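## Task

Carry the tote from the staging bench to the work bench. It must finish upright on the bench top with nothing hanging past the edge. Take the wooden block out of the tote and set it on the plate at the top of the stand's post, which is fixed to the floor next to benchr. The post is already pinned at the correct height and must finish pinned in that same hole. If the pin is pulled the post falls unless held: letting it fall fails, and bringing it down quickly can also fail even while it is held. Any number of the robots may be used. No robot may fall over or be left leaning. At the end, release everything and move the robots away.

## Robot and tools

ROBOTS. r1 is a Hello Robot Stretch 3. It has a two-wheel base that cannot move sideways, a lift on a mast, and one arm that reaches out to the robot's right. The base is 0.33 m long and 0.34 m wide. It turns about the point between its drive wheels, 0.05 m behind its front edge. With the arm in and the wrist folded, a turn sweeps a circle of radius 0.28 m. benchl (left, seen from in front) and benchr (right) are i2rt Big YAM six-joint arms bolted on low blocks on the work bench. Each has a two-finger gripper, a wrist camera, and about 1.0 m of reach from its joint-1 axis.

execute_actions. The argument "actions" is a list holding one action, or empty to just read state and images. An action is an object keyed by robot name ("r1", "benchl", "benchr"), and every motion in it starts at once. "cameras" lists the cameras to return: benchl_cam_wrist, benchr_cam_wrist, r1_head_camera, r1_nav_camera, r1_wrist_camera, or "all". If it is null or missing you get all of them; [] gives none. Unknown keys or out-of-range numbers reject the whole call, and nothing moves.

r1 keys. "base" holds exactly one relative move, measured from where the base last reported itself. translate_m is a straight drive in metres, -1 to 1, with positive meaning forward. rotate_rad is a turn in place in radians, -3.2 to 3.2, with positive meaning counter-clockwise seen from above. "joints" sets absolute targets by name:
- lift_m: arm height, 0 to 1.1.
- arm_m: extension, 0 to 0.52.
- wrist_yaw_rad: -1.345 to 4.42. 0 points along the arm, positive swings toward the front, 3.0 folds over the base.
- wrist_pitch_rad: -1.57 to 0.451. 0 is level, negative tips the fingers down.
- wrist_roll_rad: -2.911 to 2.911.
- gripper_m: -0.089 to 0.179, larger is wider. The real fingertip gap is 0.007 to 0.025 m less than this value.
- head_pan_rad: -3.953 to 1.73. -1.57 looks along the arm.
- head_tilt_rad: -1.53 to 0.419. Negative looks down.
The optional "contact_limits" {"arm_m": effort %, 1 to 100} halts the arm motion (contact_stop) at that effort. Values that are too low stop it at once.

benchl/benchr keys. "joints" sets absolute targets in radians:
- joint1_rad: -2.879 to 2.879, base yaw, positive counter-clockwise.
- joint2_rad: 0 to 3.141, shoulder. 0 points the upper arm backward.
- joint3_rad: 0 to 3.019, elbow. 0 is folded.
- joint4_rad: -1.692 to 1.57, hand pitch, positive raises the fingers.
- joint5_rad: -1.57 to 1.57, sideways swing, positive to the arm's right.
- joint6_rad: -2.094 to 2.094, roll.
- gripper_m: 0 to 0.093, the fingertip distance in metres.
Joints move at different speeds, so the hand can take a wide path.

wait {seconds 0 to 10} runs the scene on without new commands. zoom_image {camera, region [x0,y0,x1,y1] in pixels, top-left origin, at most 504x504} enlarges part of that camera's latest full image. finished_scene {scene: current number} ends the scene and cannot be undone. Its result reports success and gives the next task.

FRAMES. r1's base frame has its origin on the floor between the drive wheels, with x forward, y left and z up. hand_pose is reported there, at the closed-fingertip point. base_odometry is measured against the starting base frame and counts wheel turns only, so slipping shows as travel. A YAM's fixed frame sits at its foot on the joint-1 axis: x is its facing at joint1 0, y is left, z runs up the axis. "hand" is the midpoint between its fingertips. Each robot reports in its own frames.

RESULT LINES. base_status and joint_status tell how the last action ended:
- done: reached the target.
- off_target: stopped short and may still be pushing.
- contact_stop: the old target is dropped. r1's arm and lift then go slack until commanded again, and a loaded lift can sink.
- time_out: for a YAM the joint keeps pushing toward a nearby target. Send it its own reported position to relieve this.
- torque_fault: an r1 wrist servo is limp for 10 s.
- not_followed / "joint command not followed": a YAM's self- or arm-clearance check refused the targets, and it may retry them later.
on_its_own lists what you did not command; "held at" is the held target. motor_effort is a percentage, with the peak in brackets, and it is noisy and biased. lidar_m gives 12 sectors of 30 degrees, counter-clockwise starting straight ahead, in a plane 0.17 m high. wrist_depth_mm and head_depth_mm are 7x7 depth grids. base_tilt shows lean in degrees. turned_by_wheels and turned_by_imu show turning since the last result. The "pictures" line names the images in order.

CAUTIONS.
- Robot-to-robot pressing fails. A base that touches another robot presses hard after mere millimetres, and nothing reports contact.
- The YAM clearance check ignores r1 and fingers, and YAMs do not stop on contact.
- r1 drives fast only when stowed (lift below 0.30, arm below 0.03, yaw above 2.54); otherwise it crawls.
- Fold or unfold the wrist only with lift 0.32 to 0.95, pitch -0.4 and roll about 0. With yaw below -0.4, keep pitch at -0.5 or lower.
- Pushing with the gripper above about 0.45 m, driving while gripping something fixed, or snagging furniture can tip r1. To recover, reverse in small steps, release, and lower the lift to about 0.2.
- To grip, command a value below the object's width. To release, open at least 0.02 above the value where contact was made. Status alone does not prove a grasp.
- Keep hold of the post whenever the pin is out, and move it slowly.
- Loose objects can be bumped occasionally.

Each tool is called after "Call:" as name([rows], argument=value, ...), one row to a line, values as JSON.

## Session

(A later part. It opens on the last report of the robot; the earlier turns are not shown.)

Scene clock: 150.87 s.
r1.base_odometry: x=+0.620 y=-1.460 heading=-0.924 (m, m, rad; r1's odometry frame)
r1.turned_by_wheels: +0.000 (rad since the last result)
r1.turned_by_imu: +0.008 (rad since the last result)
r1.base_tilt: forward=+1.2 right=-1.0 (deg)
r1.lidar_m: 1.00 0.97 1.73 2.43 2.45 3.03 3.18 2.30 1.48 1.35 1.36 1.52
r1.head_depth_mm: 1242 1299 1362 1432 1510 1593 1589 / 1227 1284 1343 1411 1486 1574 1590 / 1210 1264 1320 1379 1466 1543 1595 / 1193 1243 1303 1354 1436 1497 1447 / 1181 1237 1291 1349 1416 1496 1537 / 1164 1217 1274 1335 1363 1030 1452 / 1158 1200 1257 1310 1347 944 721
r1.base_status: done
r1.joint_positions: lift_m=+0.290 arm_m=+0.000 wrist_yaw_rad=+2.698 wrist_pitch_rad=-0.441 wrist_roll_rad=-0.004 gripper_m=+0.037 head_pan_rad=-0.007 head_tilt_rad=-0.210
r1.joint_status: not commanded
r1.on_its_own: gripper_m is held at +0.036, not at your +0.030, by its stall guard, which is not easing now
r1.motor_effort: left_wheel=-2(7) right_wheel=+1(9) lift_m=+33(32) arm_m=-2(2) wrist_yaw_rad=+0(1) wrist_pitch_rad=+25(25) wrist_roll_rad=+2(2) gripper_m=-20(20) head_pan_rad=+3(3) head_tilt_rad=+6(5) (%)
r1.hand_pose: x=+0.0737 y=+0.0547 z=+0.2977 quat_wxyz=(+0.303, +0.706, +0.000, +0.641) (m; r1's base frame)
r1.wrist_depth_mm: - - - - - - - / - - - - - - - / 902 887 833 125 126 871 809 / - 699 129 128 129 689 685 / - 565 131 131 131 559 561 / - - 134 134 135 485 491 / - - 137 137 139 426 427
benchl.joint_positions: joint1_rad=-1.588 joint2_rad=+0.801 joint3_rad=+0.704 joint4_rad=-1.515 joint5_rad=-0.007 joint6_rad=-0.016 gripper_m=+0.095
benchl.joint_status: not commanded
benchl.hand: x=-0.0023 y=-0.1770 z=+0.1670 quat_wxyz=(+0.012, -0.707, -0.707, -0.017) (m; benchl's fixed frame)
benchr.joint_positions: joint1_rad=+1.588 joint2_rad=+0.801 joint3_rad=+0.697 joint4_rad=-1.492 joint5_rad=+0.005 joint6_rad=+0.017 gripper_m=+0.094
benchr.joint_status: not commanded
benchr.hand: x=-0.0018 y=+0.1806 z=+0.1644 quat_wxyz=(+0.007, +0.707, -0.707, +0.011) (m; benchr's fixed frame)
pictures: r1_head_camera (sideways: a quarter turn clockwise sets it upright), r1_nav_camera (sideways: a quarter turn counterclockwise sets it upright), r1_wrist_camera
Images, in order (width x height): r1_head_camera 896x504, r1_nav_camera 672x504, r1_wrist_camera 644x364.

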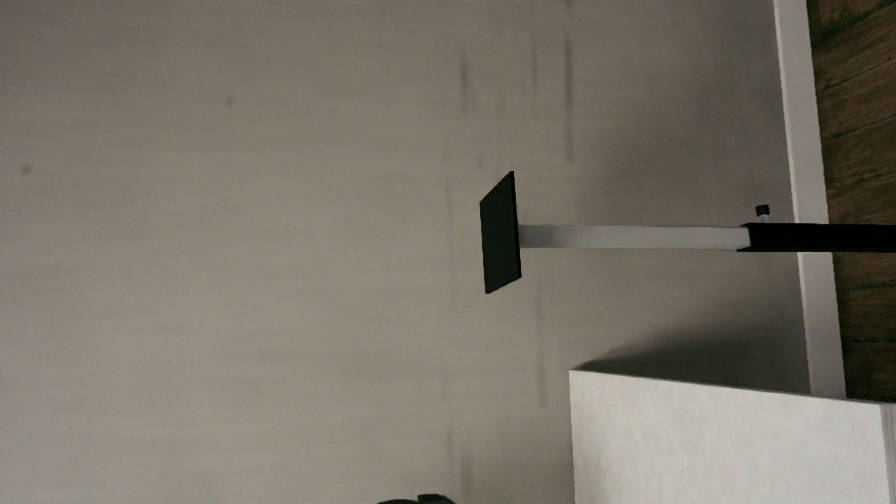

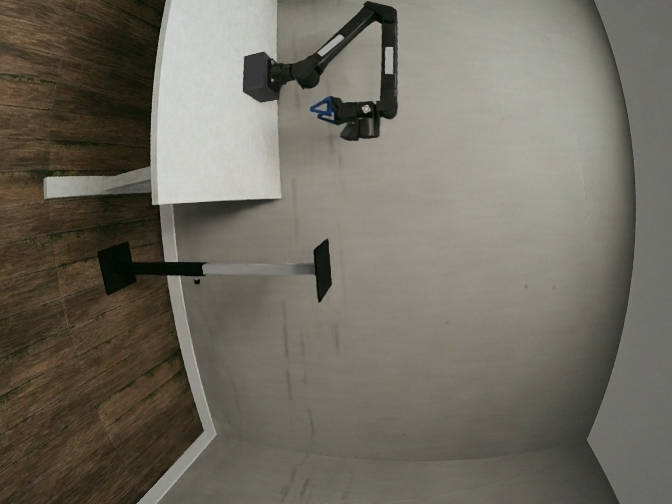

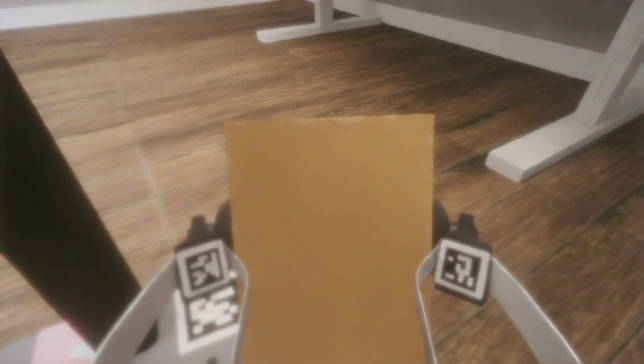

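Post centre ~1.02; plate ~1.0 high.

Call:
execute_actions([
  {"r1":{"base":{"translate_m":0.2}}},
], cameras=[])

Call:
execute_actions([
  {"r1":{"base":{"rotate_rad":1.58},"joints":{"lift_m":0.94,"head_pan_rad":-1.57,"head_tilt_rad":-0.4}}},
], cameras=[])

Call:
execute_actions([
  {"r1":{"joints":{"wrist_yaw_rad":0}}},
], cameras=[])

Call:
execute_actions([
  {"r1":{"joints":{"wrist_pitch_rad":0.03,"lift_m":1.02,"arm_m":0.25}}},
], cameras=["r1_head_camera","r1_wrist_camera"])

Scene clock: 162.47 s.
r1.base_odometry: x=+0.741 y=-1.619 heading=-0.924 (m, m, rad; r1's odometry frame)
r1.turned_by_wheels: +0.000 (rad since the last result)
r1.turned_by_imu: +0.001 (rad since the last result)
r1.base_tilt: forward=+1.3 right=-0.9 (deg)
r1.lidar_m: 0.80 0.79 1.48 2.46 2.48 3.08 3.19 2.24 1.45 1.32 1.33 1.30
r1.head_depth_mm: 1060 1106 1161 1218 1286 1365 1437 / 1044 1088 1145 1199 1269 1335 1407 / 1033 1075 1130 1185 1244 1313 1387 / 1012 1065 1113 1169 846 1268 953 / 1007 1046 1098 1152 1207 1269 1337 / 995 1032 1081 1129 1190 1231 1323 / 982 1021 1073 1113 1160 944 722
r1.base_status: done
r1.joint_positions: lift_m=+0.290 arm_m=+0.000 wrist_yaw_rad=+2.698 wrist_pitch_rad=-0.441 wrist_roll_rad=-0.004 gripper_m=+0.037 head_pan_rad=-0.007 head_tilt_rad=-0.210
r1.joint_status: not commanded
r1.on_its_own: gripper_m is held at +0.036, not at your +0.030, by its stall guard, which is not easing now
r1.motor_effort: left_wheel=-2(6) right_wheel=+2(9) lift_m=+33(33) arm_m=-2(2) wrist_yaw_rad=+2(1) wrist_pitch_rad=+25(25) wrist_roll_rad=+2(2) gripper_m=-19(20) head_pan_rad=+3(3) head_tilt_rad=+6(6) (%)
r1.hand_pose: x=+0.0737 y=+0.0547 z=+0.2977 quat_wxyz=(+0.303, +0.706, +0.000, +0.641) (m; r1's base frame)
r1.wrist_depth_mm: - - - - - - 623 / - - - - - - 885 / 926 890 843 125 126 776 835 / - 690 129 128 129 660 688 / - 575 130 130 131 578 575 / - - 134 134 135 481 485 / - - 137 137 138 422 425
benchl.joint_positions: joint1_rad=-1.588 joint2_rad=+0.801 joint3_rad=+0.704 joint4_rad=-1.515 joint5_rad=-0.007 joint6_rad=-0.016 gripper_m=+0.095
benchl.joint_status: not commanded
benchl.hand: x=-0.0023 y=-0.1770 z=+0.1670 quat_wxyz=(+0.012, -0.707, -0.707, -0.017) (m; benchl's fixed frame)
benchr.joint_positions: joint1_rad=+1.588 joint2_rad=+0.801 joint3_rad=+0.697 joint4_rad=-1.492 joint5_rad=+0.005 joint6_rad=+0.017 gripper_m=+0.094
benchr.joint_status: not commanded
benchr.hand: x=-0.0018 y=+0.1806 z=+0.1644 quat_wxyz=(+0.007, +0.707, -0.707, +0.011) (m; benchr's fixed frame)
pictures: none
No camera images: the call's "cameras" was empty. Leave "cameras" out to get every camera's image.

Scene clock: 169.20 s.
r1.base_odometry: x=+0.741 y=-1.619 heading=+0.656 (m, m, rad; r1's odometry frame)
r1.turned_by_wheels: +1.580 (rad since the last result)
r1.turned_by_imu: +1.568 (rad since the last result)
r1.base_tilt: forward=+1.3 right=-1.1 (deg)
r1.lidar_m: 2.46 2.48 3.12 3.16 2.18 1.44 1.32 1.34 1.29 0.80 0.78 1.49
r1.head_depth_mm: 1005 1086 1177 1289 1419 1547 - / 998 1080 1170 1277 1407 1535 1425 / 990 1061 1155 1215 1368 1510 1433 / 977 1056 1142 1200 1347 1490 - / 970 1043 1128 1227 1347 1507 1424 / 962 1036 1119 1199 1013 804 1286 / 957 1027 1107 1189 971 750 610
r1.base_status: done
r1.joint_positions: lift_m=+0.940 arm_m=+0.000 wrist_yaw_rad=+2.698 wrist_pitch_rad=-0.441 wrist_roll_rad=-0.004 gripper_m=+0.039 head_pan_rad=-1.563 head_tilt_rad=-0.395
r1.joint_status: all done
r1.on_its_own: gripper_m is held at +0.039, not at your +0.030, by its stall guard, which is not easing now
r1.motor_effort: left_wheel=-2(7) right_wheel=+1(8) lift_m=+53(52) arm_m=-2(2) wrist_yaw_rad=+0(1) wrist_pitch_rad=+25(25) wrist_roll_rad=+2(2) gripper_m=-18(20) head_pan_rad=-2(33) head_tilt_rad=-2(22) (%)
r1.hand_pose: x=+0.0737 y=+0.0547 z=+0.9470 quat_wxyz=(+0.303, +0.706, +0.000, +0.641) (m; r1's base frame)
r1.wrist_depth_mm: - - - - - - - / - - - - - - - / - - - 125 126 - - / - - 128 127 128 - - / - - 131 131 132 - - / - - 135 133 134 - - / - - - 137 138 - -
benchl.joint_positions: joint1_rad=-1.588 joint2_rad=+0.801 joint3_rad=+0.704 joint4_rad=-1.515 joint5_rad=-0.007 joint6_rad=-0.016 gripper_m=+0.095
benchl.joint_status: not commanded
benchl.hand: x=-0.0023 y=-0.1770 z=+0.1670 quat_wxyz=(+0.012, -0.707, -0.707, -0.017) (m; benchl's fixed frame)
benchr.joint_positions: joint1_rad=+1.588 joint2_rad=+0.801 joint3_rad=+0.697 joint4_rad=-1.492 joint5_rad=+0.005 joint6_rad=+0.017 gripper_m=+0.094
benchr.joint_status: not commanded
benchr.hand: x=-0.0018 y=+0.1806 z=+0.1644 quat_wxyz=(+0.007, +0.707, -0.707, +0.011) (m; benchr's fixed frame)
pictures: none
No camera images: the call's "cameras" was empty. Leave "cameras" out to get every camera's image.

Scene clock: 171.53 s.
r1.base_odometry: x=+0.741 y=-1.619 heading=+0.656 (m, m, rad; r1's odometry frame)
r1.turned_by_wheels: +0.000 (rad since the last result)
r1.turned_by_imu: +0.000 (rad since the last result)
r1.base_tilt: forward=+1.5 right=-0.9 (deg)
r1.lidar_m: 2.46 2.48 3.11 3.18 2.20 1.43 1.32 1.33 1.29 0.80 0.78 1.49
r1.head_depth_mm: 1005 1083 1181 1291 1426 1551 - / 994 1078 1163 1277 1405 1522 - / 992 1059 1150 1220 1366 409 - / 981 1056 1141 1208 1348 451 1272 / 969 1045 1129 1227 1343 1495 1351 / 962 1031 1116 1203 1018 804 1276 / 953 1023 1106 1187 974 748 610
r1.base_status: not commanded
r1.joint_positions: lift_m=+0.940 arm_m=+0.000 wrist_yaw_rad=+0.003 wrist_pitch_rad=-0.441 wrist_roll_rad=-0.004 gripper_m=+0.040 head_pan_rad=-1.563 head_tilt_rad=-0.395
r1.joint_status: all done
r1.on_its_own: gripper_m is held at +0.039, not at your +0.030, by its stall guard, which is not easing now
r1.motor_effort: left_wheel=-2(2) right_wheel=+2(2) lift_m=+53(52) arm_m=-2(2) wrist_yaw_rad=-1(3) wrist_pitch_rad=+25(25) wrist_roll_rad=+2(2) gripper_m=-18(19) head_pan_rad=-2(3) head_tilt_rad=-2(2) (%)
r1.hand_pose: x=-0.0209 y=-0.3666 z=+0.9470 quat_wxyz=(+0.692, +0.156, -0.688, -0.154) (m; r1's base frame)
r1.wrist_depth_mm: 824 844 855 876 914 954 984 / 874 903 962 963 - - - / 693 705 702 126 126 - - / 577 578 128 128 129 - - / 474 473 131 131 131 - - / 410 418 135 134 135 - - / 353 375 942 137 139 - -
benchl.joint_positions: joint1_rad=-1.588 joint2_rad=+0.801 joint3_rad=+0.704 joint4_rad=-1.515 joint5_rad=-0.007 joint6_rad=-0.016 gripper_m=+0.095
benchl.joint_status: not commanded
benchl.hand: x=-0.0023 y=-0.1770 z=+0.1670 quat_wxyz=(+0.012, -0.707, -0.707, -0.017) (m; benchl's fixed frame)
benchr.joint_positions: joint1_rad=+1.588 joint2_rad=+0.801 joint3_rad=+0.697 joint4_rad=-1.492 joint5_rad=+0.005 joint6_rad=+0.017 gripper_m=+0.094
benchr.joint_status: not commanded
benchr.hand: x=-0.0018 y=+0.1806 z=+0.1644 quat_wxyz=(+0.007, +0.707, -0.707, +0.011) (m; benchr's fixed frame)
pictures: none
No camera images: the call's "cameras" was empty. Leave "cameras" out to get every camera's image.

Scene clock: 174.60 s.
r1.base_odometry: x=+0.741 y=-1.619 heading=+0.656 (m, m, rad; r1's odometry frame)
r1.turned_by_wheels: +0.000 (rad since the last result)
r1.turned_by_imu: -0.001 (rad since the last result)
r1.base_tilt: forward=+1.3 right=-0.9 (deg)
r1.lidar_m: 2.46 2.48 3.13 3.19 2.19 1.44 1.32 1.34 1.29 0.80 0.78 1.50
r1.head_depth_mm: 1007 1088 1146 1315 1417 1554 1349 / 992 1074 - - 1408 1531 1348 / 988 1066 1119 - 1377 1516 1316 / 979 1054 1118 1247 1346 1485 1306 / 969 1044 1128 1231 1346 1489 1350 / 961 1034 1116 1205 1013 802 1276 / 953 1023 1110 1185 973 750 609
r1.base_status: not commanded
r1.joint_positions: lift_m=+1.020 arm_m=+0.250 wrist_yaw_rad=+0.001 wrist_pitch_rad=-0.018 wrist_roll_rad=-0.004 gripper_m=+0.040 head_pan_rad=-1.563 head_tilt_rad=-0.395
r1.joint_status: all done
r1.on_its_own: gripper_m is held at +0.039, not at your +0.030, by its stall guard, which is not easing now
r1.motor_effort: left_wheel=-2(2) right_wheel=+2(2) lift_m=+53(56) arm_m=+2(2) wrist_yaw_rad=-2(1) wrist_pitch_rad=+30(30) wrist_roll_rad=+2(2) gripper_m=-19(18) head_pan_rad=-2(3) head_tilt_rad=-2(2) (%)
r1.hand_pose: x=-0.0211 y=-0.6504 z=+1.1294 quat_wxyz=(+0.709, +0.007, -0.705, -0.006) (m; r1's base frame)
r1.wrist_depth_mm: 603 616 642 675 670 696 713 / 636 639 653 681 708 730 742 / 644 667 676 126 126 754 785 / 668 682 128 128 128 799 825 / 707 719 131 131 131 808 841 / 717 722 134 134 135 865 889 / 685 683 726 137 138 911 976
benchl.joint_positions: joint1_rad=-1.588 joint2_rad=+0.801 joint3_rad=+0.704 joint4_rad=-1.515 joint5_rad=-0.007 joint6_rad=-0.016 gripper_m=+0.095
benchl.joint_status: not commanded
benchl.hand: x=-0.0023 y=-0.1770 z=+0.1670 quat_wxyz=(+0.012, -0.707, -0.707, -0.017) (m; benchl's fixed frame)
benchr.joint_positions: joint1_rad=+1.588 joint2_rad=+0.801 joint3_rad=+0.697 joint4_rad=-1.492 joint5_rad=+0.005 joint6_rad=+0.017 gripper_m=+0.094
benchr.joint_status: not commanded
benchr.hand: x=-0.0018 y=+0.1806 z=+0.1644 quat_wxyz=(+0.007, +0.707, -0.707, +0.011) (m; benchr's fixed frame)
pictures: r1_head_camera (sideways: a quarter turn clockwise sets it upright), r1_wrist_camera
Images, in order (width x height): r1_head_camera 896x504, r1_wrist_camera 644x364.

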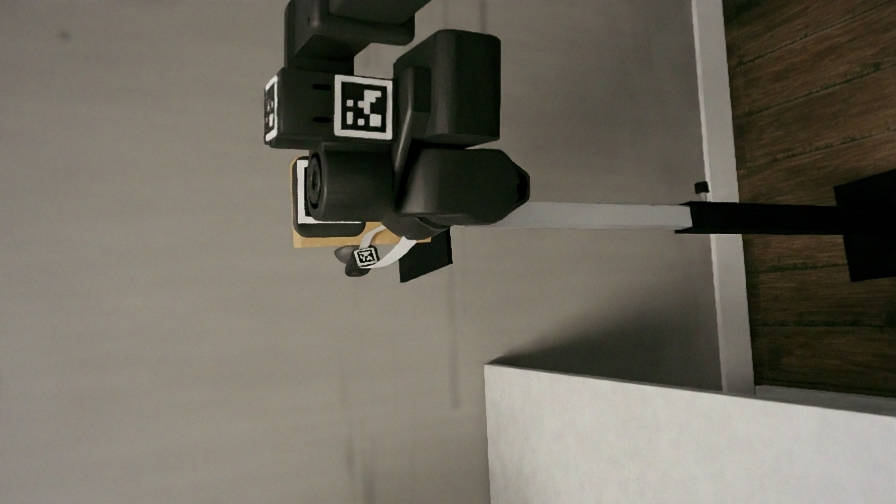

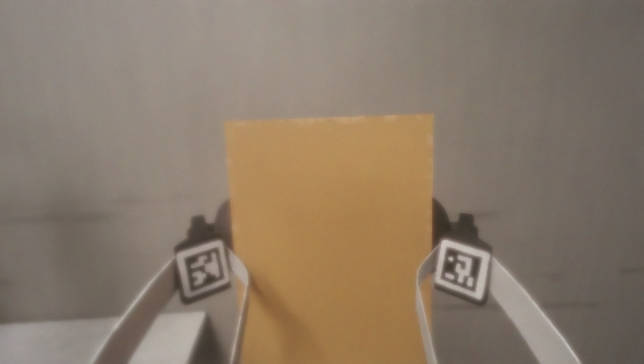

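Aligned.

Call:
execute_actions([
  {"r1":{"joints":{"arm_m":0.42}},"benchr":{"joints":{"joint4_rad":-0.3}}},
], cameras=[])

Call:
execute_actions([
  {"r1":{"joints":{"lift_m":0.98}}},
], cameras=["r1_head_camera","benchr_cam_wrist"])

Scene clock: 181.50 s.
r1.base_odometry: x=+0.741 y=-1.619 heading=+0.656 (m, m, rad; r1's odometry frame)
r1.turned_by_wheels: +0.000 (rad since the last result)
r1.turned_by_imu: -0.001 (rad since the last result)
r1.base_tilt: forward=+1.1 right=-1.0 (deg)
r1.lidar_m: 2.46 2.49 3.13 3.18 2.19 1.44 1.32 1.34 1.29 0.80 0.78 1.49
r1.head_depth_mm: 1005 1087 - 1299 1422 1558 1350 / 999 1069 - 1277 1408 1541 1345 / 989 1062 - 1250 1375 1511 1314 / 975 1055 1122 1198 1343 1493 1305 / 970 1041 1131 1225 1348 1497 1354 / 963 1034 1114 1195 1012 800 1272 / 953 1024 1100 1180 971 748 609
r1.base_status: not commanded
r1.joint_positions: lift_m=+1.020 arm_m=+0.420 wrist_yaw_rad=+0.001 wrist_pitch_rad=-0.018 wrist_roll_rad=-0.004 gripper_m=+0.040 head_pan_rad=-1.563 head_tilt_rad=-0.395
r1.joint_status: all done
r1.on_its_own: gripper_m is held at +0.039, not at your +0.030, by its stall guard, which is not easing now
r1.motor_effort: left_wheel=-2(2) right_wheel=+2(2) lift_m=+53(53) arm_m=+2(3) wrist_yaw_rad=+0(1) wrist_pitch_rad=+30(30) wrist_roll_rad=+2(2) gripper_m=-18(19) head_pan_rad=-3(2) head_tilt_rad=-2(3) (%)
r1.hand_pose: x=-0.0211 y=-0.8204 z=+1.1294 quat_wxyz=(+0.709, +0.007, -0.705, -0.006) (m; r1's base frame)
r1.wrist_depth_mm: 450 465 481 499 505 530 538 / 469 482 497 516 532 543 558 / 489 498 503 125 127 562 584 / 511 513 129 128 129 590 611 / 528 537 131 130 131 630 642 / 546 557 134 134 134 646 659 / 571 598 589 137 138 667 702
benchl.joint_positions: joint1_rad=-1.588 joint2_rad=+0.801 joint3_rad=+0.704 joint4_rad=-1.515 joint5_rad=-0.007 joint6_rad=-0.016 gripper_m=+0.095
benchl.joint_status: not commanded
benchl.hand: x=-0.0023 y=-0.1770 z=+0.1670 quat_wxyz=(+0.012, -0.707, -0.707, -0.017) (m; benchl's fixed frame)
benchr.joint_positions: joint1_rad=+1.588 joint2_rad=+0.801 joint3_rad=+0.697 joint4_rad=-0.324 joint5_rad=+0.005 joint6_rad=+0.017 gripper_m=+0.094
benchr.joint_status: all done
benchr.hand: x=-0.0057 y=+0.4107 z=+0.3080 quat_wxyz=(-0.377, +0.594, -0.596, -0.387) (m; benchr's fixed frame)
pictures: none
No camera images: the call's "cameras" was empty. Leave "cameras" out to get every camera's image.

Scene clock: 182.67 s.
r1.base_odometry: x=+0.741 y=-1.619 heading=+0.656 (m, m, rad; r1's odometry frame)
r1.turned_by_wheels: +0.000 (rad since the last result)
r1.turned_by_imu: +0.000 (rad since the last result)
r1.base_tilt: forward=+1.2 right=-0.9 (deg)
r1.lidar_m: 2.46 2.49 3.11 3.18 2.20 1.44 1.32 1.33 1.29 0.80 0.78 1.49
r1.head_depth_mm: 1003 1083 1158 - 1429 1554 1344 / 1000 1077 1136 1289 1401 1541 1352 / 989 1067 - 1279 1362 1501 1313 / 980 1056 1117 1199 1348 1494 1304 / 971 1041 1131 1228 1348 1495 1350 / 958 1033 1122 1201 1014 803 1278 / 952 1026 1105 1182 972 748 609
r1.base_status: not commanded
r1.joint_positions: lift_m=+0.980 arm_m=+0.420 wrist_yaw_rad=+0.001 wrist_pitch_rad=-0.018 wrist_roll_rad=-0.004 gripper_m=+0.040 head_pan_rad=-1.563 head_tilt_rad=-0.395
r1.joint_status: all done
r1.on_its_own: gripper_m is held at +0.039, not at your +0.030, by its stall guard, which is not easing now
r1.motor_effort: left_wheel=-2(2) right_wheel=+2(2) lift_m=+33(48) arm_m=+2(2) wrist_yaw_rad=-1(0) wrist_pitch_rad=+29(30) wrist_roll_rad=+2(2) gripper_m=-18(19) head_pan_rad=-2(3) head_tilt_rad=-2(3) (%)
r1.hand_pose: x=-0.0211 y=-0.8205 z=+1.0902 quat_wxyz=(+0.709, +0.007, -0.705, -0.006) (m; r1's base frame)
r1.wrist_depth_mm: 460 470 476 492 508 521 544 / 466 487 493 514 540 548 571 / 491 506 506 126 126 561 580 / 510 526 128 128 128 587 610 / 522 530 131 130 131 611 634 / 539 561 134 134 134 644 669 / 568 583 214 137 139 675 706
benchl.joint_positions: joint1_rad=-1.588 joint2_rad=+0.801 joint3_rad=+0.704 joint4_rad=-1.515 joint5_rad=-0.007 joint6_rad=-0.016 gripper_m=+0.095
benchl.joint_status: not commanded
benchl.hand: x=-0.0023 y=-0.1770 z=+0.1670 quat_wxyz=(+0.012, -0.707, -0.707, -0.017) (m; benchl's fixed frame)
benchr.joint_positions: joint1_rad=+1.588 joint2_rad=+0.801 joint3_rad=+0.697 joint4_rad=-0.324 joint5_rad=+0.005 joint6_rad=+0.017 gripper_m=+0.094
benchr.joint_status: not commanded
benchr.hand: x=-0.0057 y=+0.4107 z=+0.3080 quat_wxyz=(-0.377, +0.594, -0.596, -0.387) (m; benchr's fixed frame)
pictures: benchr_cam_wrist, r1_head_camera (sideways: a quarter turn clockwise sets it upright)
Images, in order (width x height): benchr_cam_wrist 616x616, r1_head_camera 896x504.

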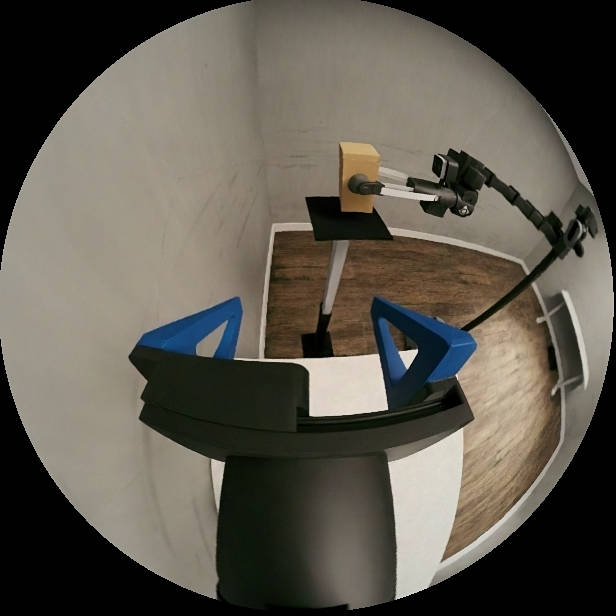

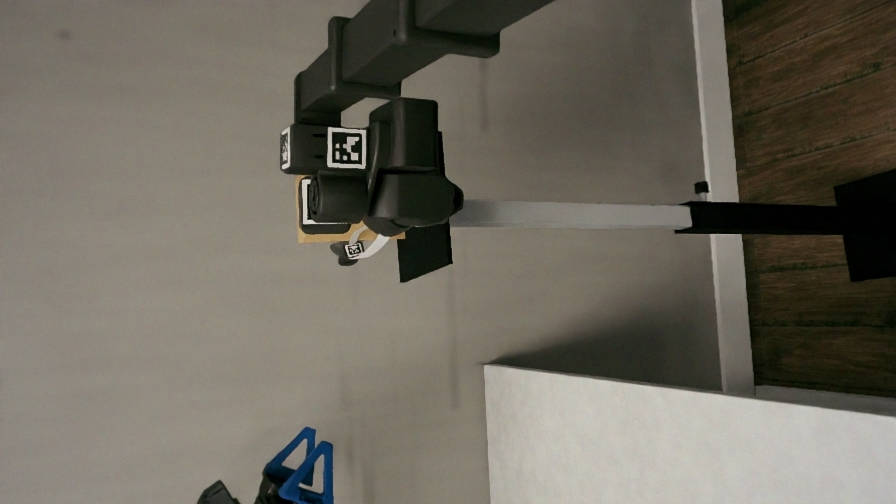

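Call:
execute_actions([
  {"r1":{"joints":{"lift_m":0.955,"arm_m":0.44}}},
], cameras=["benchr_cam_wrist"])

Scene clock: 188.20 s.
r1.base_odometry: x=+0.741 y=-1.619 heading=+0.656 (m, m, rad; r1's odometry frame)
r1.turned_by_wheels: +0.000 (rad since the last result)
r1.turned_by_imu: -0.001 (rad since the last result)
r1.base_tilt: forward=+1.1 right=-0.9 (deg)
r1.lidar_m: 2.46 2.49 3.12 3.18 2.19 1.44 1.32 1.33 1.29 0.80 0.78 1.49
r1.head_depth_mm: 1009 1088 1178 - 1448 1558 1345 / 995 1072 1141 1311 1405 1536 1345 / 985 1063 1129 1287 1366 1509 1316 / 977 1056 1121 1206 1355 1498 1306 / 968 1046 1130 1232 1349 1498 1353 / 960 1029 1122 1198 1018 804 1280 / 950 1024 1102 1182 974 750 609
r1.base_status: not commanded
r1.joint_positions: lift_m=+0.955 arm_m=+0.440 wrist_yaw_rad=+0.001 wrist_pitch_rad=-0.018 wrist_roll_rad=-0.004 gripper_m=+0.040 head_pan_rad=-1.563 head_tilt_rad=-0.395
r1.joint_status: all done
r1.on_its_own: gripper_m is held at +0.039, not at your +0.030, by its stall guard, which is not easing now
r1.motor_effort: left_wheel=-2(2) right_wheel=+2(2) lift_m=+32(34) arm_m=+2(0) wrist_yaw_rad=-1(2) wrist_pitch_rad=+29(29) wrist_roll_rad=+2(2) gripper_m=-18(18) head_pan_rad=-2(2) head_tilt_rad=-2(2) (%)
r1.hand_pose: x=-0.0211 y=-0.8405 z=+1.0653 quat_wxyz=(+0.709, +0.007, -0.705, -0.006) (m; r1's base frame)
r1.wrist_depth_mm: 443 438 460 479 484 506 520 / 450 470 479 493 507 529 543 / 464 483 491 125 126 542 561 / 491 500 128 128 129 572 594 / 503 517 131 131 131 592 614 / 534 535 134 134 135 621 642 / 545 550 179 137 138 649 680
benchl.joint_positions: joint1_rad=-1.588 joint2_rad=+0.801 joint3_rad=+0.704 joint4_rad=-1.515 joint5_rad=-0.007 joint6_rad=-0.016 gripper_m=+0.095
benchl.joint_status: not commanded
benchl.hand: x=-0.0023 y=-0.1770 z=+0.1670 quat_wxyz=(+0.012, -0.707, -0.707, -0.017) (m; benchl's fixed frame)
benchr.joint_positions: joint1_rad=+1.588 joint2_rad=+0.801 joint3_rad=+0.697 joint4_rad=-0.324 joint5_rad=+0.005 joint6_rad=+0.017 gripper_m=+0.094
benchr.joint_status: not commanded
benchr.hand: x=-0.0057 y=+0.4107 z=+0.3080 quat_wxyz=(-0.377, +0.594, -0.596, -0.387) (m; benchr's fixed frame)
pictures: benchr_cam_wrist
Images, in order (width x height): benchr_cam_wrist 616x616.

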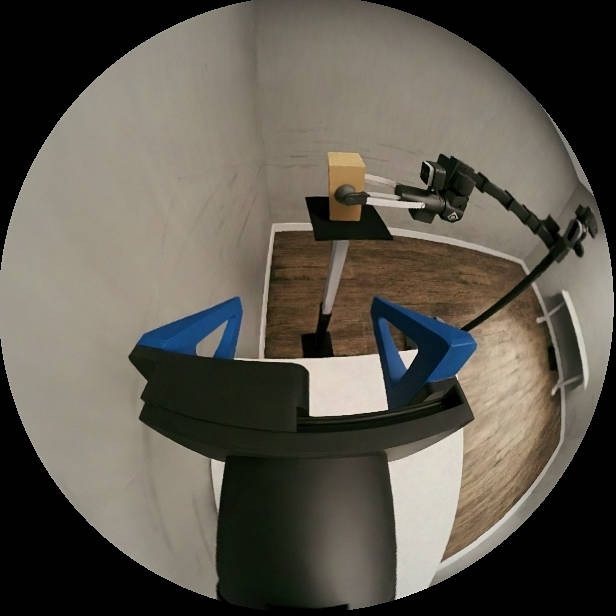

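Call:
execute_actions([
  {"r1":{"joints":{"lift_m":0.943}}},
], cameras=[])

Scene clock: 190.63 s.
r1.base_odometry: x=+0.741 y=-1.619 heading=+0.656 (m, m, rad; r1's odometry frame)
r1.turned_by_wheels: +0.000 (rad since the last result)
r1.turned_by_imu: +0.000 (rad since the last result)
r1.base_tilt: forward=+1.3 right=-0.9 (deg)
r1.lidar_m: 2.46 2.49 3.12 3.19 2.20 1.44 1.32 1.33 1.29 0.80 0.79 1.49
r1.head_depth_mm: 1006 1085 1178 - 1451 1564 1344 / 997 1074 1149 1311 1407 1533 1349 / 988 1064 1122 - 1362 1505 1320 / 978 1054 1117 1224 1354 1505 1305 / 971 1043 1132 1229 1344 1496 1346 / 961 1038 1118 1201 1020 802 1275 / 954 1022 1104 1190 973 751 610
r1.base_status: not commanded
r1.joint_positions: lift_m=+0.943 arm_m=+0.440 wrist_yaw_rad=+0.001 wrist_pitch_rad=+0.006 wrist_roll_rad=+0.000 gripper_m=+0.040 head_pan_rad=-1.563 head_tilt_rad=-0.395
r1.joint_status: all done
r1.on_its_own: gripper_m is held at +0.039, not at your +0.030, by its stall guard, which is not easing now
r1.motor_effort: left_wheel=-2(2) right_wheel=+2(2) lift_m=+29(27) arm_m=+2(2) wrist_yaw_rad=+0(1) wrist_pitch_rad=+15(29) wrist_roll_rad=+0(2) gripper_m=-19(19) head_pan_rad=-2(2) head_tilt_rad=-2(3) (%)
r1.hand_pose: x=-0.0211 y=-0.8411 z=+1.0596 quat_wxyz=(+0.708, -0.001, -0.707, +0.002) (m; r1's base frame)
r1.wrist_depth_mm: 444 456 466 474 495 503 522 / 455 467 479 498 518 526 544 / 466 488 483 124 125 551 559 / 478 502 127 127 128 562 593 / 492 515 130 130 131 594 608 / 526 527 135 134 135 609 630 / 536 548 173 138 139 638 667
benchl.joint_positions: joint1_rad=-1.588 joint2_rad=+0.801 joint3_rad=+0.704 joint4_rad=-1.515 joint5_rad=-0.007 joint6_rad=-0.016 gripper_m=+0.095
benchl.joint_status: not commanded
benchl.hand: x=-0.0023 y=-0.1770 z=+0.1670 quat_wxyz=(+0.012, -0.707, -0.707, -0.017) (m; benchl's fixed frame)
benchr.joint_positions: joint1_rad=+1.588 joint2_rad=+0.801 joint3_rad=+0.697 joint4_rad=-0.324 joint5_rad=+0.005 joint6_rad=+0.017 gripper_m=+0.094
benchr.joint_status: not commanded
benchr.hand: x=-0.0057 y=+0.4107 z=+0.3080 quat_wxyz=(-0.377, +0.594, -0.596, -0.387) (m; benchr's fixed frame)
pictures: none
No camera images: the call's "cameras" was empty. Leave "cameras" out to get every camera's image.

Call:
execute_actions([
  {"r1":{"joints":{"gripper_m":0.11}}},
], cameras=[])

Call:
execute_actions([
  {"r1":{"joints":{"arm_m":0}}},
], cameras=[])

Call:
execute_actions([
  {"r1":{"base":{"rotate_rad":1.52},"joints":{"wrist_pitch_rad":-0.4,"wrist_yaw_rad":3.0,"gripper_m":0.04,"head_pan_rad":0,"head_tilt_rad":-0.8}}},
], cameras=[])

Call:
execute_actions([
  {"r1":{"base":{"translate_m":0.5},"joints":{"lift_m":0.28}}},
], cameras=[])

Call:
execute_actions([
  {"r1":{"base":{"translate_m":1.0}}},
], cameras=[])

Call:
execute_actions([
  {"r1":{"base":{"translate_m":0.8}}},
], cameras=["r1_head_camera","benchr_cam_wrist"])

Scene clock: 203.17 s.
r1.base_odometry: x=+0.741 y=-1.619 heading=+0.656 (m, m, rad; r1's odometry frame)
r1.turned_by_wheels: +0.000 (rad since the last result)
r1.turned_by_imu: -0.001 (rad since the last result)
r1.base_tilt: forward=+1.2 right=-1.0 (deg)
r1.lidar_m: 2.46 2.48 3.12 3.18 2.19 1.44 1.32 1.33 1.29 0.80 0.79 1.50
r1.head_depth_mm: 1008 1087 1174 - 1444 1554 1353 / 994 1076 1145 1309 1402 1541 1354 / 987 1064 1120 - 1371 1508 1316 / 978 1055 1119 1233 1346 1494 1308 / 970 1042 1133 1232 1345 1489 1358 / 963 1030 1120 1207 1011 802 1274 / 953 1022 1102 1190 974 748 610
r1.base_status: not commanded
r1.joint_positions: lift_m=+0.943 arm_m=+0.440 wrist_yaw_rad=+0.001 wrist_pitch_rad=+0.007 wrist_roll_rad=+0.000 gripper_m=+0.110 head_pan_rad=-1.563 head_tilt_rad=-0.395
r1.joint_status: all done
r1.motor_effort: left_wheel=-2(2) right_wheel=+2(2) lift_m=+29(29) arm_m=+2(2) wrist_yaw_rad=-1(2) wrist_pitch_rad=+14(15) wrist_roll_rad=+0(0) gripper_m=+0(80) head_pan_rad=-2(2) head_tilt_rad=-3(2) (%)
r1.hand_pose: x=-0.0212 y=-0.8411 z=+1.0598 quat_wxyz=(+0.708, -0.002, -0.707, +0.003) (m; r1's base frame)
r1.wrist_depth_mm: 446 457 467 482 499 509 527 / 460 468 482 492 507 517 544 / 464 482 487 124 523 546 569 / 488 486 129 126 127 571 593 / 497 509 133 131 131 596 613 / 519 526 138 136 136 609 632 / 539 552 169 141 142 641 664
benchl.joint_positions: joint1_rad=-1.588 joint2_rad=+0.801 joint3_rad=+0.704 joint4_rad=-1.515 joint5_rad=-0.007 joint6_rad=-0.016 gripper_m=+0.095
benchl.joint_status: not commanded
benchl.hand: x=-0.0023 y=-0.1770 z=+0.1670 quat_wxyz=(+0.012, -0.707, -0.707, -0.017) (m; benchl's fixed frame)
benchr.joint_positions: joint1_rad=+1.588 joint2_rad=+0.801 joint3_rad=+0.697 joint4_rad=-0.324 joint5_rad=+0.005 joint6_rad=+0.017 gripper_m=+0.094
benchr.joint_status: not commanded
benchr.hand: x=-0.0057 y=+0.4107 z=+0.3080 quat_wxyz=(-0.377, +0.594, -0.596, -0.387) (m; benchr's fixed frame)
pictures: none
No camera images: the call's "cameras" was empty. Leave "cameras" out to get every camera's image.

Scene clock: 207.60 s.
r1.base_odometry: x=+0.741 y=-1.619 heading=+0.656 (m, m, rad; r1's odometry frame)
r1.turned_by_wheels: +0.000 (rad since the last result)
r1.turned_by_imu: -0.001 (rad since the last result)
r1.base_tilt: forward=+1.3 right=-0.9 (deg)
r1.lidar_m: 2.46 2.48 3.11 3.17 2.19 1.44 1.32 1.34 1.29 0.81 0.78 1.50
r1.head_depth_mm: 1009 1085 1175 1287 1425 1566 - / 998 1075 1168 1273 1378 1548 - / 992 1066 1122 1224 1363 - - / 980 1055 1116 1191 1353 1505 1320 / 969 1044 1127 1221 1351 1498 1354 / 965 1032 1120 1201 1014 802 1278 / 951 1024 1102 1192 977 749 609
r1.base_status: not commanded
r1.joint_positions: lift_m=+0.943 arm_m=+0.000 wrist_yaw_rad=+0.001 wrist_pitch_rad=+0.008 wrist_roll_rad=+0.000 gripper_m=+0.110 head_pan_rad=-1.563 head_tilt_rad=-0.395
r1.joint_status: all done
r1.motor_effort: left_wheel=-2(2) right_wheel=+2(2) lift_m=+29(29) arm_m=-2(4) wrist_yaw_rad=+0(1) wrist_pitch_rad=+13(14) wrist_roll_rad=+0(0) gripper_m=+0(0) head_pan_rad=-2(2) head_tilt_rad=-2(3) (%)
r1.hand_pose: x=-0.0212 y=-0.4017 z=+1.0601 quat_wxyz=(+0.708, -0.002, -0.707, +0.003) (m; r1's base frame)
r1.wrist_depth_mm: 804 841 873 898 940 949 970 / 654 854 894 924 954 992 - / 879 916 946 947 988 - - / 907 915 984 583 - - - / 919 952 997 - - - - / 737 778 - - - - - / 600 594 - - - - -
benchl.joint_positions: joint1_rad=-1.588 joint2_rad=+0.801 joint3_rad=+0.704 joint4_rad=-1.515 joint5_rad=-0.007 joint6_rad=-0.016 gripper_m=+0.095
benchl.joint_status: not commanded
benchl.hand: x=-0.0023 y=-0.1770 z=+0.1670 quat_wxyz=(+0.012, -0.707, -0.707, -0.017) (m; benchl's fixed frame)
benchr.joint_positions: joint1_rad=+1.588 joint2_rad=+0.801 joint3_rad=+0.697 joint4_rad=-0.324 joint5_rad=+0.005 joint6_rad=+0.017 gripper_m=+0.094
benchr.joint_status: not commanded
benchr.hand: x=-0.0057 y=+0.4107 z=+0.3080 quat_wxyz=(-0.377, +0.594, -0.596, -0.387) (m; benchr's fixed frame)
pictures: none
No camera images: the call's "cameras" was empty. Leave "cameras" out to get every camera's image.

Scene clock: 211.00 s.
r1.base_odometry: x=+0.741 y=-1.619 heading=+2.176 (m, m, rad; r1's odometry frame)
r1.turned_by_wheels: +1.520 (rad since the last result)
r1.turned_by_imu: +1.510 (rad since the last result)
r1.base_tilt: forward=+1.4 right=-1.1 (deg)
r1.lidar_m: 3.18 2.34 1.47 1.32 1.32 1.31 0.80 0.78 1.45 2.46 2.47 3.00
r1.head_depth_mm: 3262 2676 2093 1723 1459 1263 1120 / 3198 2670 2095 1713 1460 1268 1123 / 3146 2690 2109 1719 1456 1270 1121 / 3137 2694 2107 1717 1465 1268 1122 / 3057 2722 2103 1746 1465 1274 1123 / 3012 2719 2123 1741 1472 1280 1126 / 3003 2715 2136 1732 1462 1278 1126
r1.base_status: done
r1.joint_positions: lift_m=+0.943 arm_m=+0.000 wrist_yaw_rad=+2.997 wrist_pitch_rad=-0.412 wrist_roll_rad=+0.000 gripper_m=+0.040 head_pan_rad=-0.007 head_tilt_rad=-0.790
r1.joint_status: all done
r1.motor_effort: left_wheel=-2(6) right_wheel=+2(6) lift_m=+30(30) arm_m=-2(2) wrist_yaw_rad=+2(3) wrist_pitch_rad=+7(9) wrist_roll_rad=+0(0) gripper_m=-1(81) head_pan_rad=+3(34) head_tilt_rad=-6(35) (%)
r1.hand_pose: x=+0.0112 y=+0.0776 z=+0.9573 quat_wxyz=(+0.195, +0.700, +0.095, +0.680) (m; r1's base frame)
r1.wrist_depth_mm: - - - - - - - / - - - - - - - / - - - - - - - / - - - - - - - / - - - - - - - / - - - - - - - / - - - - - - -
benchl.joint_positions: joint1_rad=-1.588 joint2_rad=+0.801 joint3_rad=+0.704 joint4_rad=-1.515 joint5_rad=-0.007 joint6_rad=-0.016 gripper_m=+0.095
benchl.joint_status: not commanded
benchl.hand: x=-0.0023 y=-0.1770 z=+0.1670 quat_wxyz=(+0.012, -0.707, -0.707, -0.017) (m; benchl's fixed frame)
benchr.joint_positions: joint1_rad=+1.588 joint2_rad=+0.801 joint3_rad=+0.697 joint4_rad=-0.324 joint5_rad=+0.005 joint6_rad=+0.017 gripper_m=+0.094
benchr.joint_status: not commanded
benchr.hand: x=-0.0057 y=+0.4107 z=+0.3080 quat_wxyz=(-0.377, +0.594, -0.596, -0.387) (m; benchr's fixed frame)
pictures: none
No camera images: the call's "cameras" was empty. Leave "cameras" out to get every camera's image.

Scene clock: 217.87 s.
r1.base_odometry: x=+0.457 y=-1.208 heading=+2.176 (m, m, rad; r1's odometry frame)
r1.turned_by_wheels: +0.000 (rad since the last result)
r1.turned_by_imu: +0.003 (rad since the last result)
r1.base_tilt: forward=+1.2 right=-1.0 (deg)
r1.lidar_m: 2.68 2.48 1.56 1.41 1.42 1.72 1.31 1.26 1.87 2.37 2.38 2.89
r1.head_depth_mm: 2838 2663 2097 1722 1458 1265 1119 / 2727 2657 2092 1725 1461 1266 1121 / 2777 2569 2089 1725 1470 1265 1122 / 2700 2599 2117 1723 1471 1271 1121 / 2675 2688 2096 1732 1467 1267 1119 / 2574 2618 2091 1733 1473 1265 1127 / 2599 2738 2131 1743 1473 1268 1124
r1.base_status: done
r1.joint_positions: lift_m=+0.280 arm_m=+0.000 wrist_yaw_rad=+2.997 wrist_pitch_rad=-0.413 wrist_roll_rad=+0.000 gripper_m=+0.040 head_pan_rad=-0.007 head_tilt_rad=-0.790
r1.joint_status: all done
r1.motor_effort: left_wheel=-2(3) right_wheel=+1(5) lift_m=+30(30) arm_m=-2(2) wrist_yaw_rad=+1(1) wrist_pitch_rad=+8(8) wrist_roll_rad=+0(0) gripper_m=+0(0) head_pan_rad=+3(3) head_tilt_rad=-5(6) (%)
r1.hand_pose: x=+0.0111 y=+0.0775 z=+0.2941 quat_wxyz=(+0.195, +0.700, +0.095, +0.680) (m; r1's base frame)
r1.wrist_depth_mm: - - - - - - - / - - - - - - - / 923 905 922 908 912 897 896 / 717 706 715 707 719 715 704 / 582 575 - 581 585 584 561 / 491 498 - - 468 491 487 / - - - - 428 420 422
benchl.joint_positions: joint1_rad=-1.588 joint2_rad=+0.801 joint3_rad=+0.704 joint4_rad=-1.515 joint5_rad=-0.007 joint6_rad=-0.016 gripper_m=+0.095
benchl.joint_status: not commanded
benchl.hand: x=-0.0023 y=-0.1770 z=+0.1670 quat_wxyz=(+0.012, -0.707, -0.707, -0.017) (m; benchl's fixed frame)
benchr.joint_positions: joint1_rad=+1.588 joint2_rad=+0.801 joint3_rad=+0.697 joint4_rad=-0.324 joint5_rad=+0.005 joint6_rad=+0.017 gripper_m=+0.094
benchr.joint_status: not commanded
benchr.hand: x=-0.0057 y=+0.4107 z=+0.3080 quat_wxyz=(-0.377, +0.594, -0.596, -0.387) (m; benchr's fixed frame)
pictures: none
No camera images: the call's "cameras" was empty. Leave "cameras" out to get every camera's image.

Scene clock: 223.00 s.
r1.base_odometry: x=-0.112 y=-0.385 heading=+2.176 (m, m, rad; r1's odometry frame)
r1.turned_by_wheels: +0.000 (rad since the last result)
r1.turned_by_imu: +0.008 (rad since the last result)
r1.base_tilt: forward=+1.3 right=-1.1 (deg)
r1.lidar_m: 2.10 1.70 1.75 1.58 1.59 1.95 2.24 2.55 2.43 2.20 2.21 1.90
r1.head_depth_mm: 1648 1894 2017 1713 1457 1271 1121 / 1650 2182 2110 1717 1454 1271 1123 / 1652 2144 2034 1718 1459 1267 1124 / 1666 2094 2028 1729 1473 1270 1128 / 1676 2090 2123 1725 1469 1274 1122 / 1683 2038 2101 1728 1474 1272 1126 / 1673 1372 2061 1732 1474 1278 1125
r1.base_status: done
r1.joint_positions: lift_m=+0.280 arm_m=+0.000 wrist_yaw_rad=+2.998 wrist_pitch_rad=-0.413 wrist_roll_rad=+0.000 gripper_m=+0.040 head_pan_rad=-0.007 head_tilt_rad=-0.791
r1.joint_status: not commanded
r1.motor_effort: left_wheel=-2(5) right_wheel=+2(9) lift_m=+30(29) arm_m=-2(2) wrist_yaw_rad=+2(2) wrist_pitch_rad=+8(8) wrist_roll_rad=+0(0) gripper_m=+0(0) head_pan_rad=+3(3) head_tilt_rad=-5(5) (%)
r1.hand_pose: x=+0.0110 y=+0.0775 z=+0.2941 quat_wxyz=(+0.195, +0.700, +0.095, +0.680) (m; r1's base frame)
r1.wrist_depth_mm: - - - - - - - / - - - - - - - / 894 924 903 907 904 881 890 / 713 712 695 714 717 708 696 / 582 582 - 582 585 575 580 / 490 504 - - 469 487 484 / - - - - 424 428 424
benchl.joint_positions: joint1_rad=-1.588 joint2_rad=+0.801 joint3_rad=+0.704 joint4_rad=-1.515 joint5_rad=-0.007 joint6_rad=-0.016 gripper_m=+0.095
benchl.joint_status: not commanded
benchl.hand: x=-0.0023 y=-0.1770 z=+0.1670 quat_wxyz=(+0.012, -0.707, -0.707, -0.017) (m; benchl's fixed frame)
benchr.joint_positions: joint1_rad=+1.588 joint2_rad=+0.801 joint3_rad=+0.697 joint4_rad=-0.324 joint5_rad=+0.005 joint6_rad=+0.017 gripper_m=+0.094
benchr.joint_status: not commanded
benchr.hand: x=-0.0057 y=+0.4107 z=+0.3080 quat_wxyz=(-0.377, +0.594, -0.596, -0.387) (m; benchr's fixed frame)
pictures: none
No camera images: the call's "cameras" was empty. Leave "cameras" out to get every camera's image.

Scene clock: 227.63 s.
r1.base_odometry: x=-0.567 y=+0.273 heading=+2.175 (m, m, rad; r1's odometry frame)
r1.turned_by_wheels: +0.000 (rad since the last result)
r1.turned_by_imu: +0.007 (rad since the last result)
r1.base_tilt: forward=+1.2 right=-0.9 (deg)
r1.lidar_m: 1.31 0.98 1.62 1.72 1.73 2.12 3.15 3.25 2.27 2.07 2.08 1.17
r1.head_depth_mm: 1181 1182 926 822 1453 1265 1118 / 1158 1195 926 800 1427 1268 1115 / 1143 1190 928 805 1460 1269 1121 / 1128 1193 931 787 1423 1275 1119 / 1112 1197 933 783 1468 1271 1126 / 1098 1182 939 787 1470 1274 1126 / 1081 1167 939 767 1437 1274 1124
r1.base_status: done
r1.joint_positions: lift_m=+0.280 arm_m=+0.000 wrist_yaw_rad=+2.998 wrist_pitch_rad=-0.413 wrist_roll_rad=+0.000 gripper_m=+0.040 head_pan_rad=-0.007 head_tilt_rad=-0.791
r1.joint_status: not commanded
r1.motor_effort: left_wheel=-2(6) right_wheel=+2(10) lift_m=+30(30) arm_m=-2(2) wrist_yaw_rad=+2(2) wrist_pitch_rad=+8(8) wrist_roll_rad=+0(0) gripper_m=+1(0) head_pan_rad=+3(3) head_tilt_rad=-5(5) (%)
r1.hand_pose: x=+0.0109 y=+0.0775 z=+0.2941 quat_wxyz=(+0.195, +0.700, +0.095, +0.680) (m; r1's base frame)
r1.wrist_depth_mm: - - - - - - - / - - - - - - - / 924 905 939 889 885 912 793 / 715 711 705 713 700 712 692 / 588 584 - 578 583 575 585 / 496 512 - - 469 491 488 / - - - - 423 423 421
benchl.joint_positions: joint1_rad=-1.588 joint2_rad=+0.801 joint3_rad=+0.704 joint4_rad=-1.515 joint5_rad=-0.007 joint6_rad=-0.016 gripper_m=+0.095
benchl.joint_status: not commanded
benchl.hand: x=-0.0023 y=-0.1770 z=+0.1670 quat_wxyz=(+0.012, -0.707, -0.707, -0.017) (m; benchl's fixed frame)
benchr.joint_positions: joint1_rad=+1.588 joint2_rad=+0.801 joint3_rad=+0.697 joint4_rad=-0.324 joint5_rad=+0.005 joint6_rad=+0.017 gripper_m=+0.094
benchr.joint_status: not commanded
benchr.hand: x=-0.0057 y=+0.4107 z=+0.3080 quat_wxyz=(-0.377, +0.594, -0.596, -0.387) (m; benchr's fixed frame)
pictures: benchr_cam_wrist, r1_head_camera (sideways: a quarter turn clockwise sets it upright)
Images, in order (width x height): benchr_cam_wrist 616x616, r1_head_camera 896x504.

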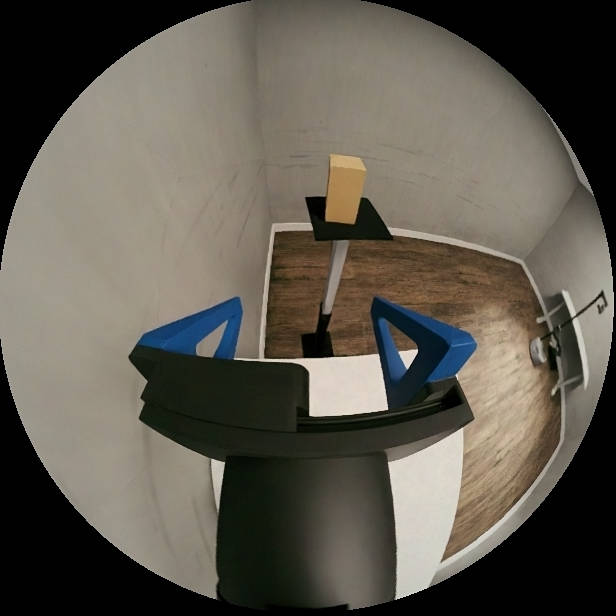

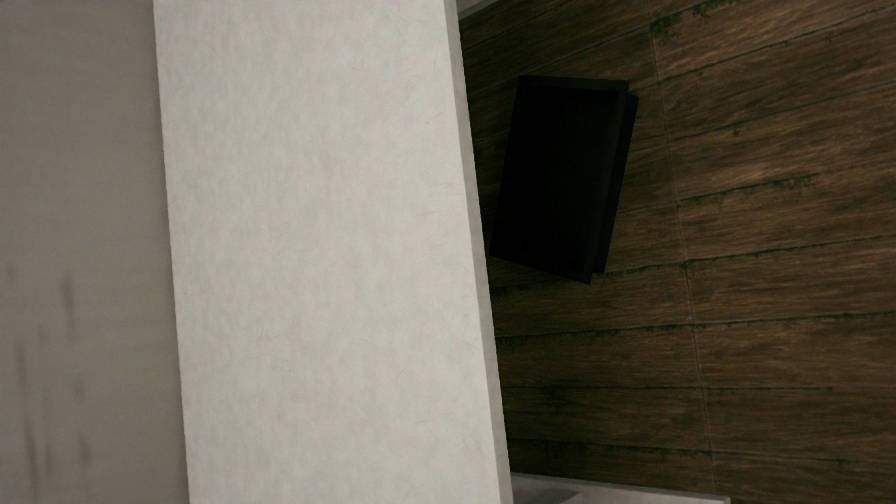

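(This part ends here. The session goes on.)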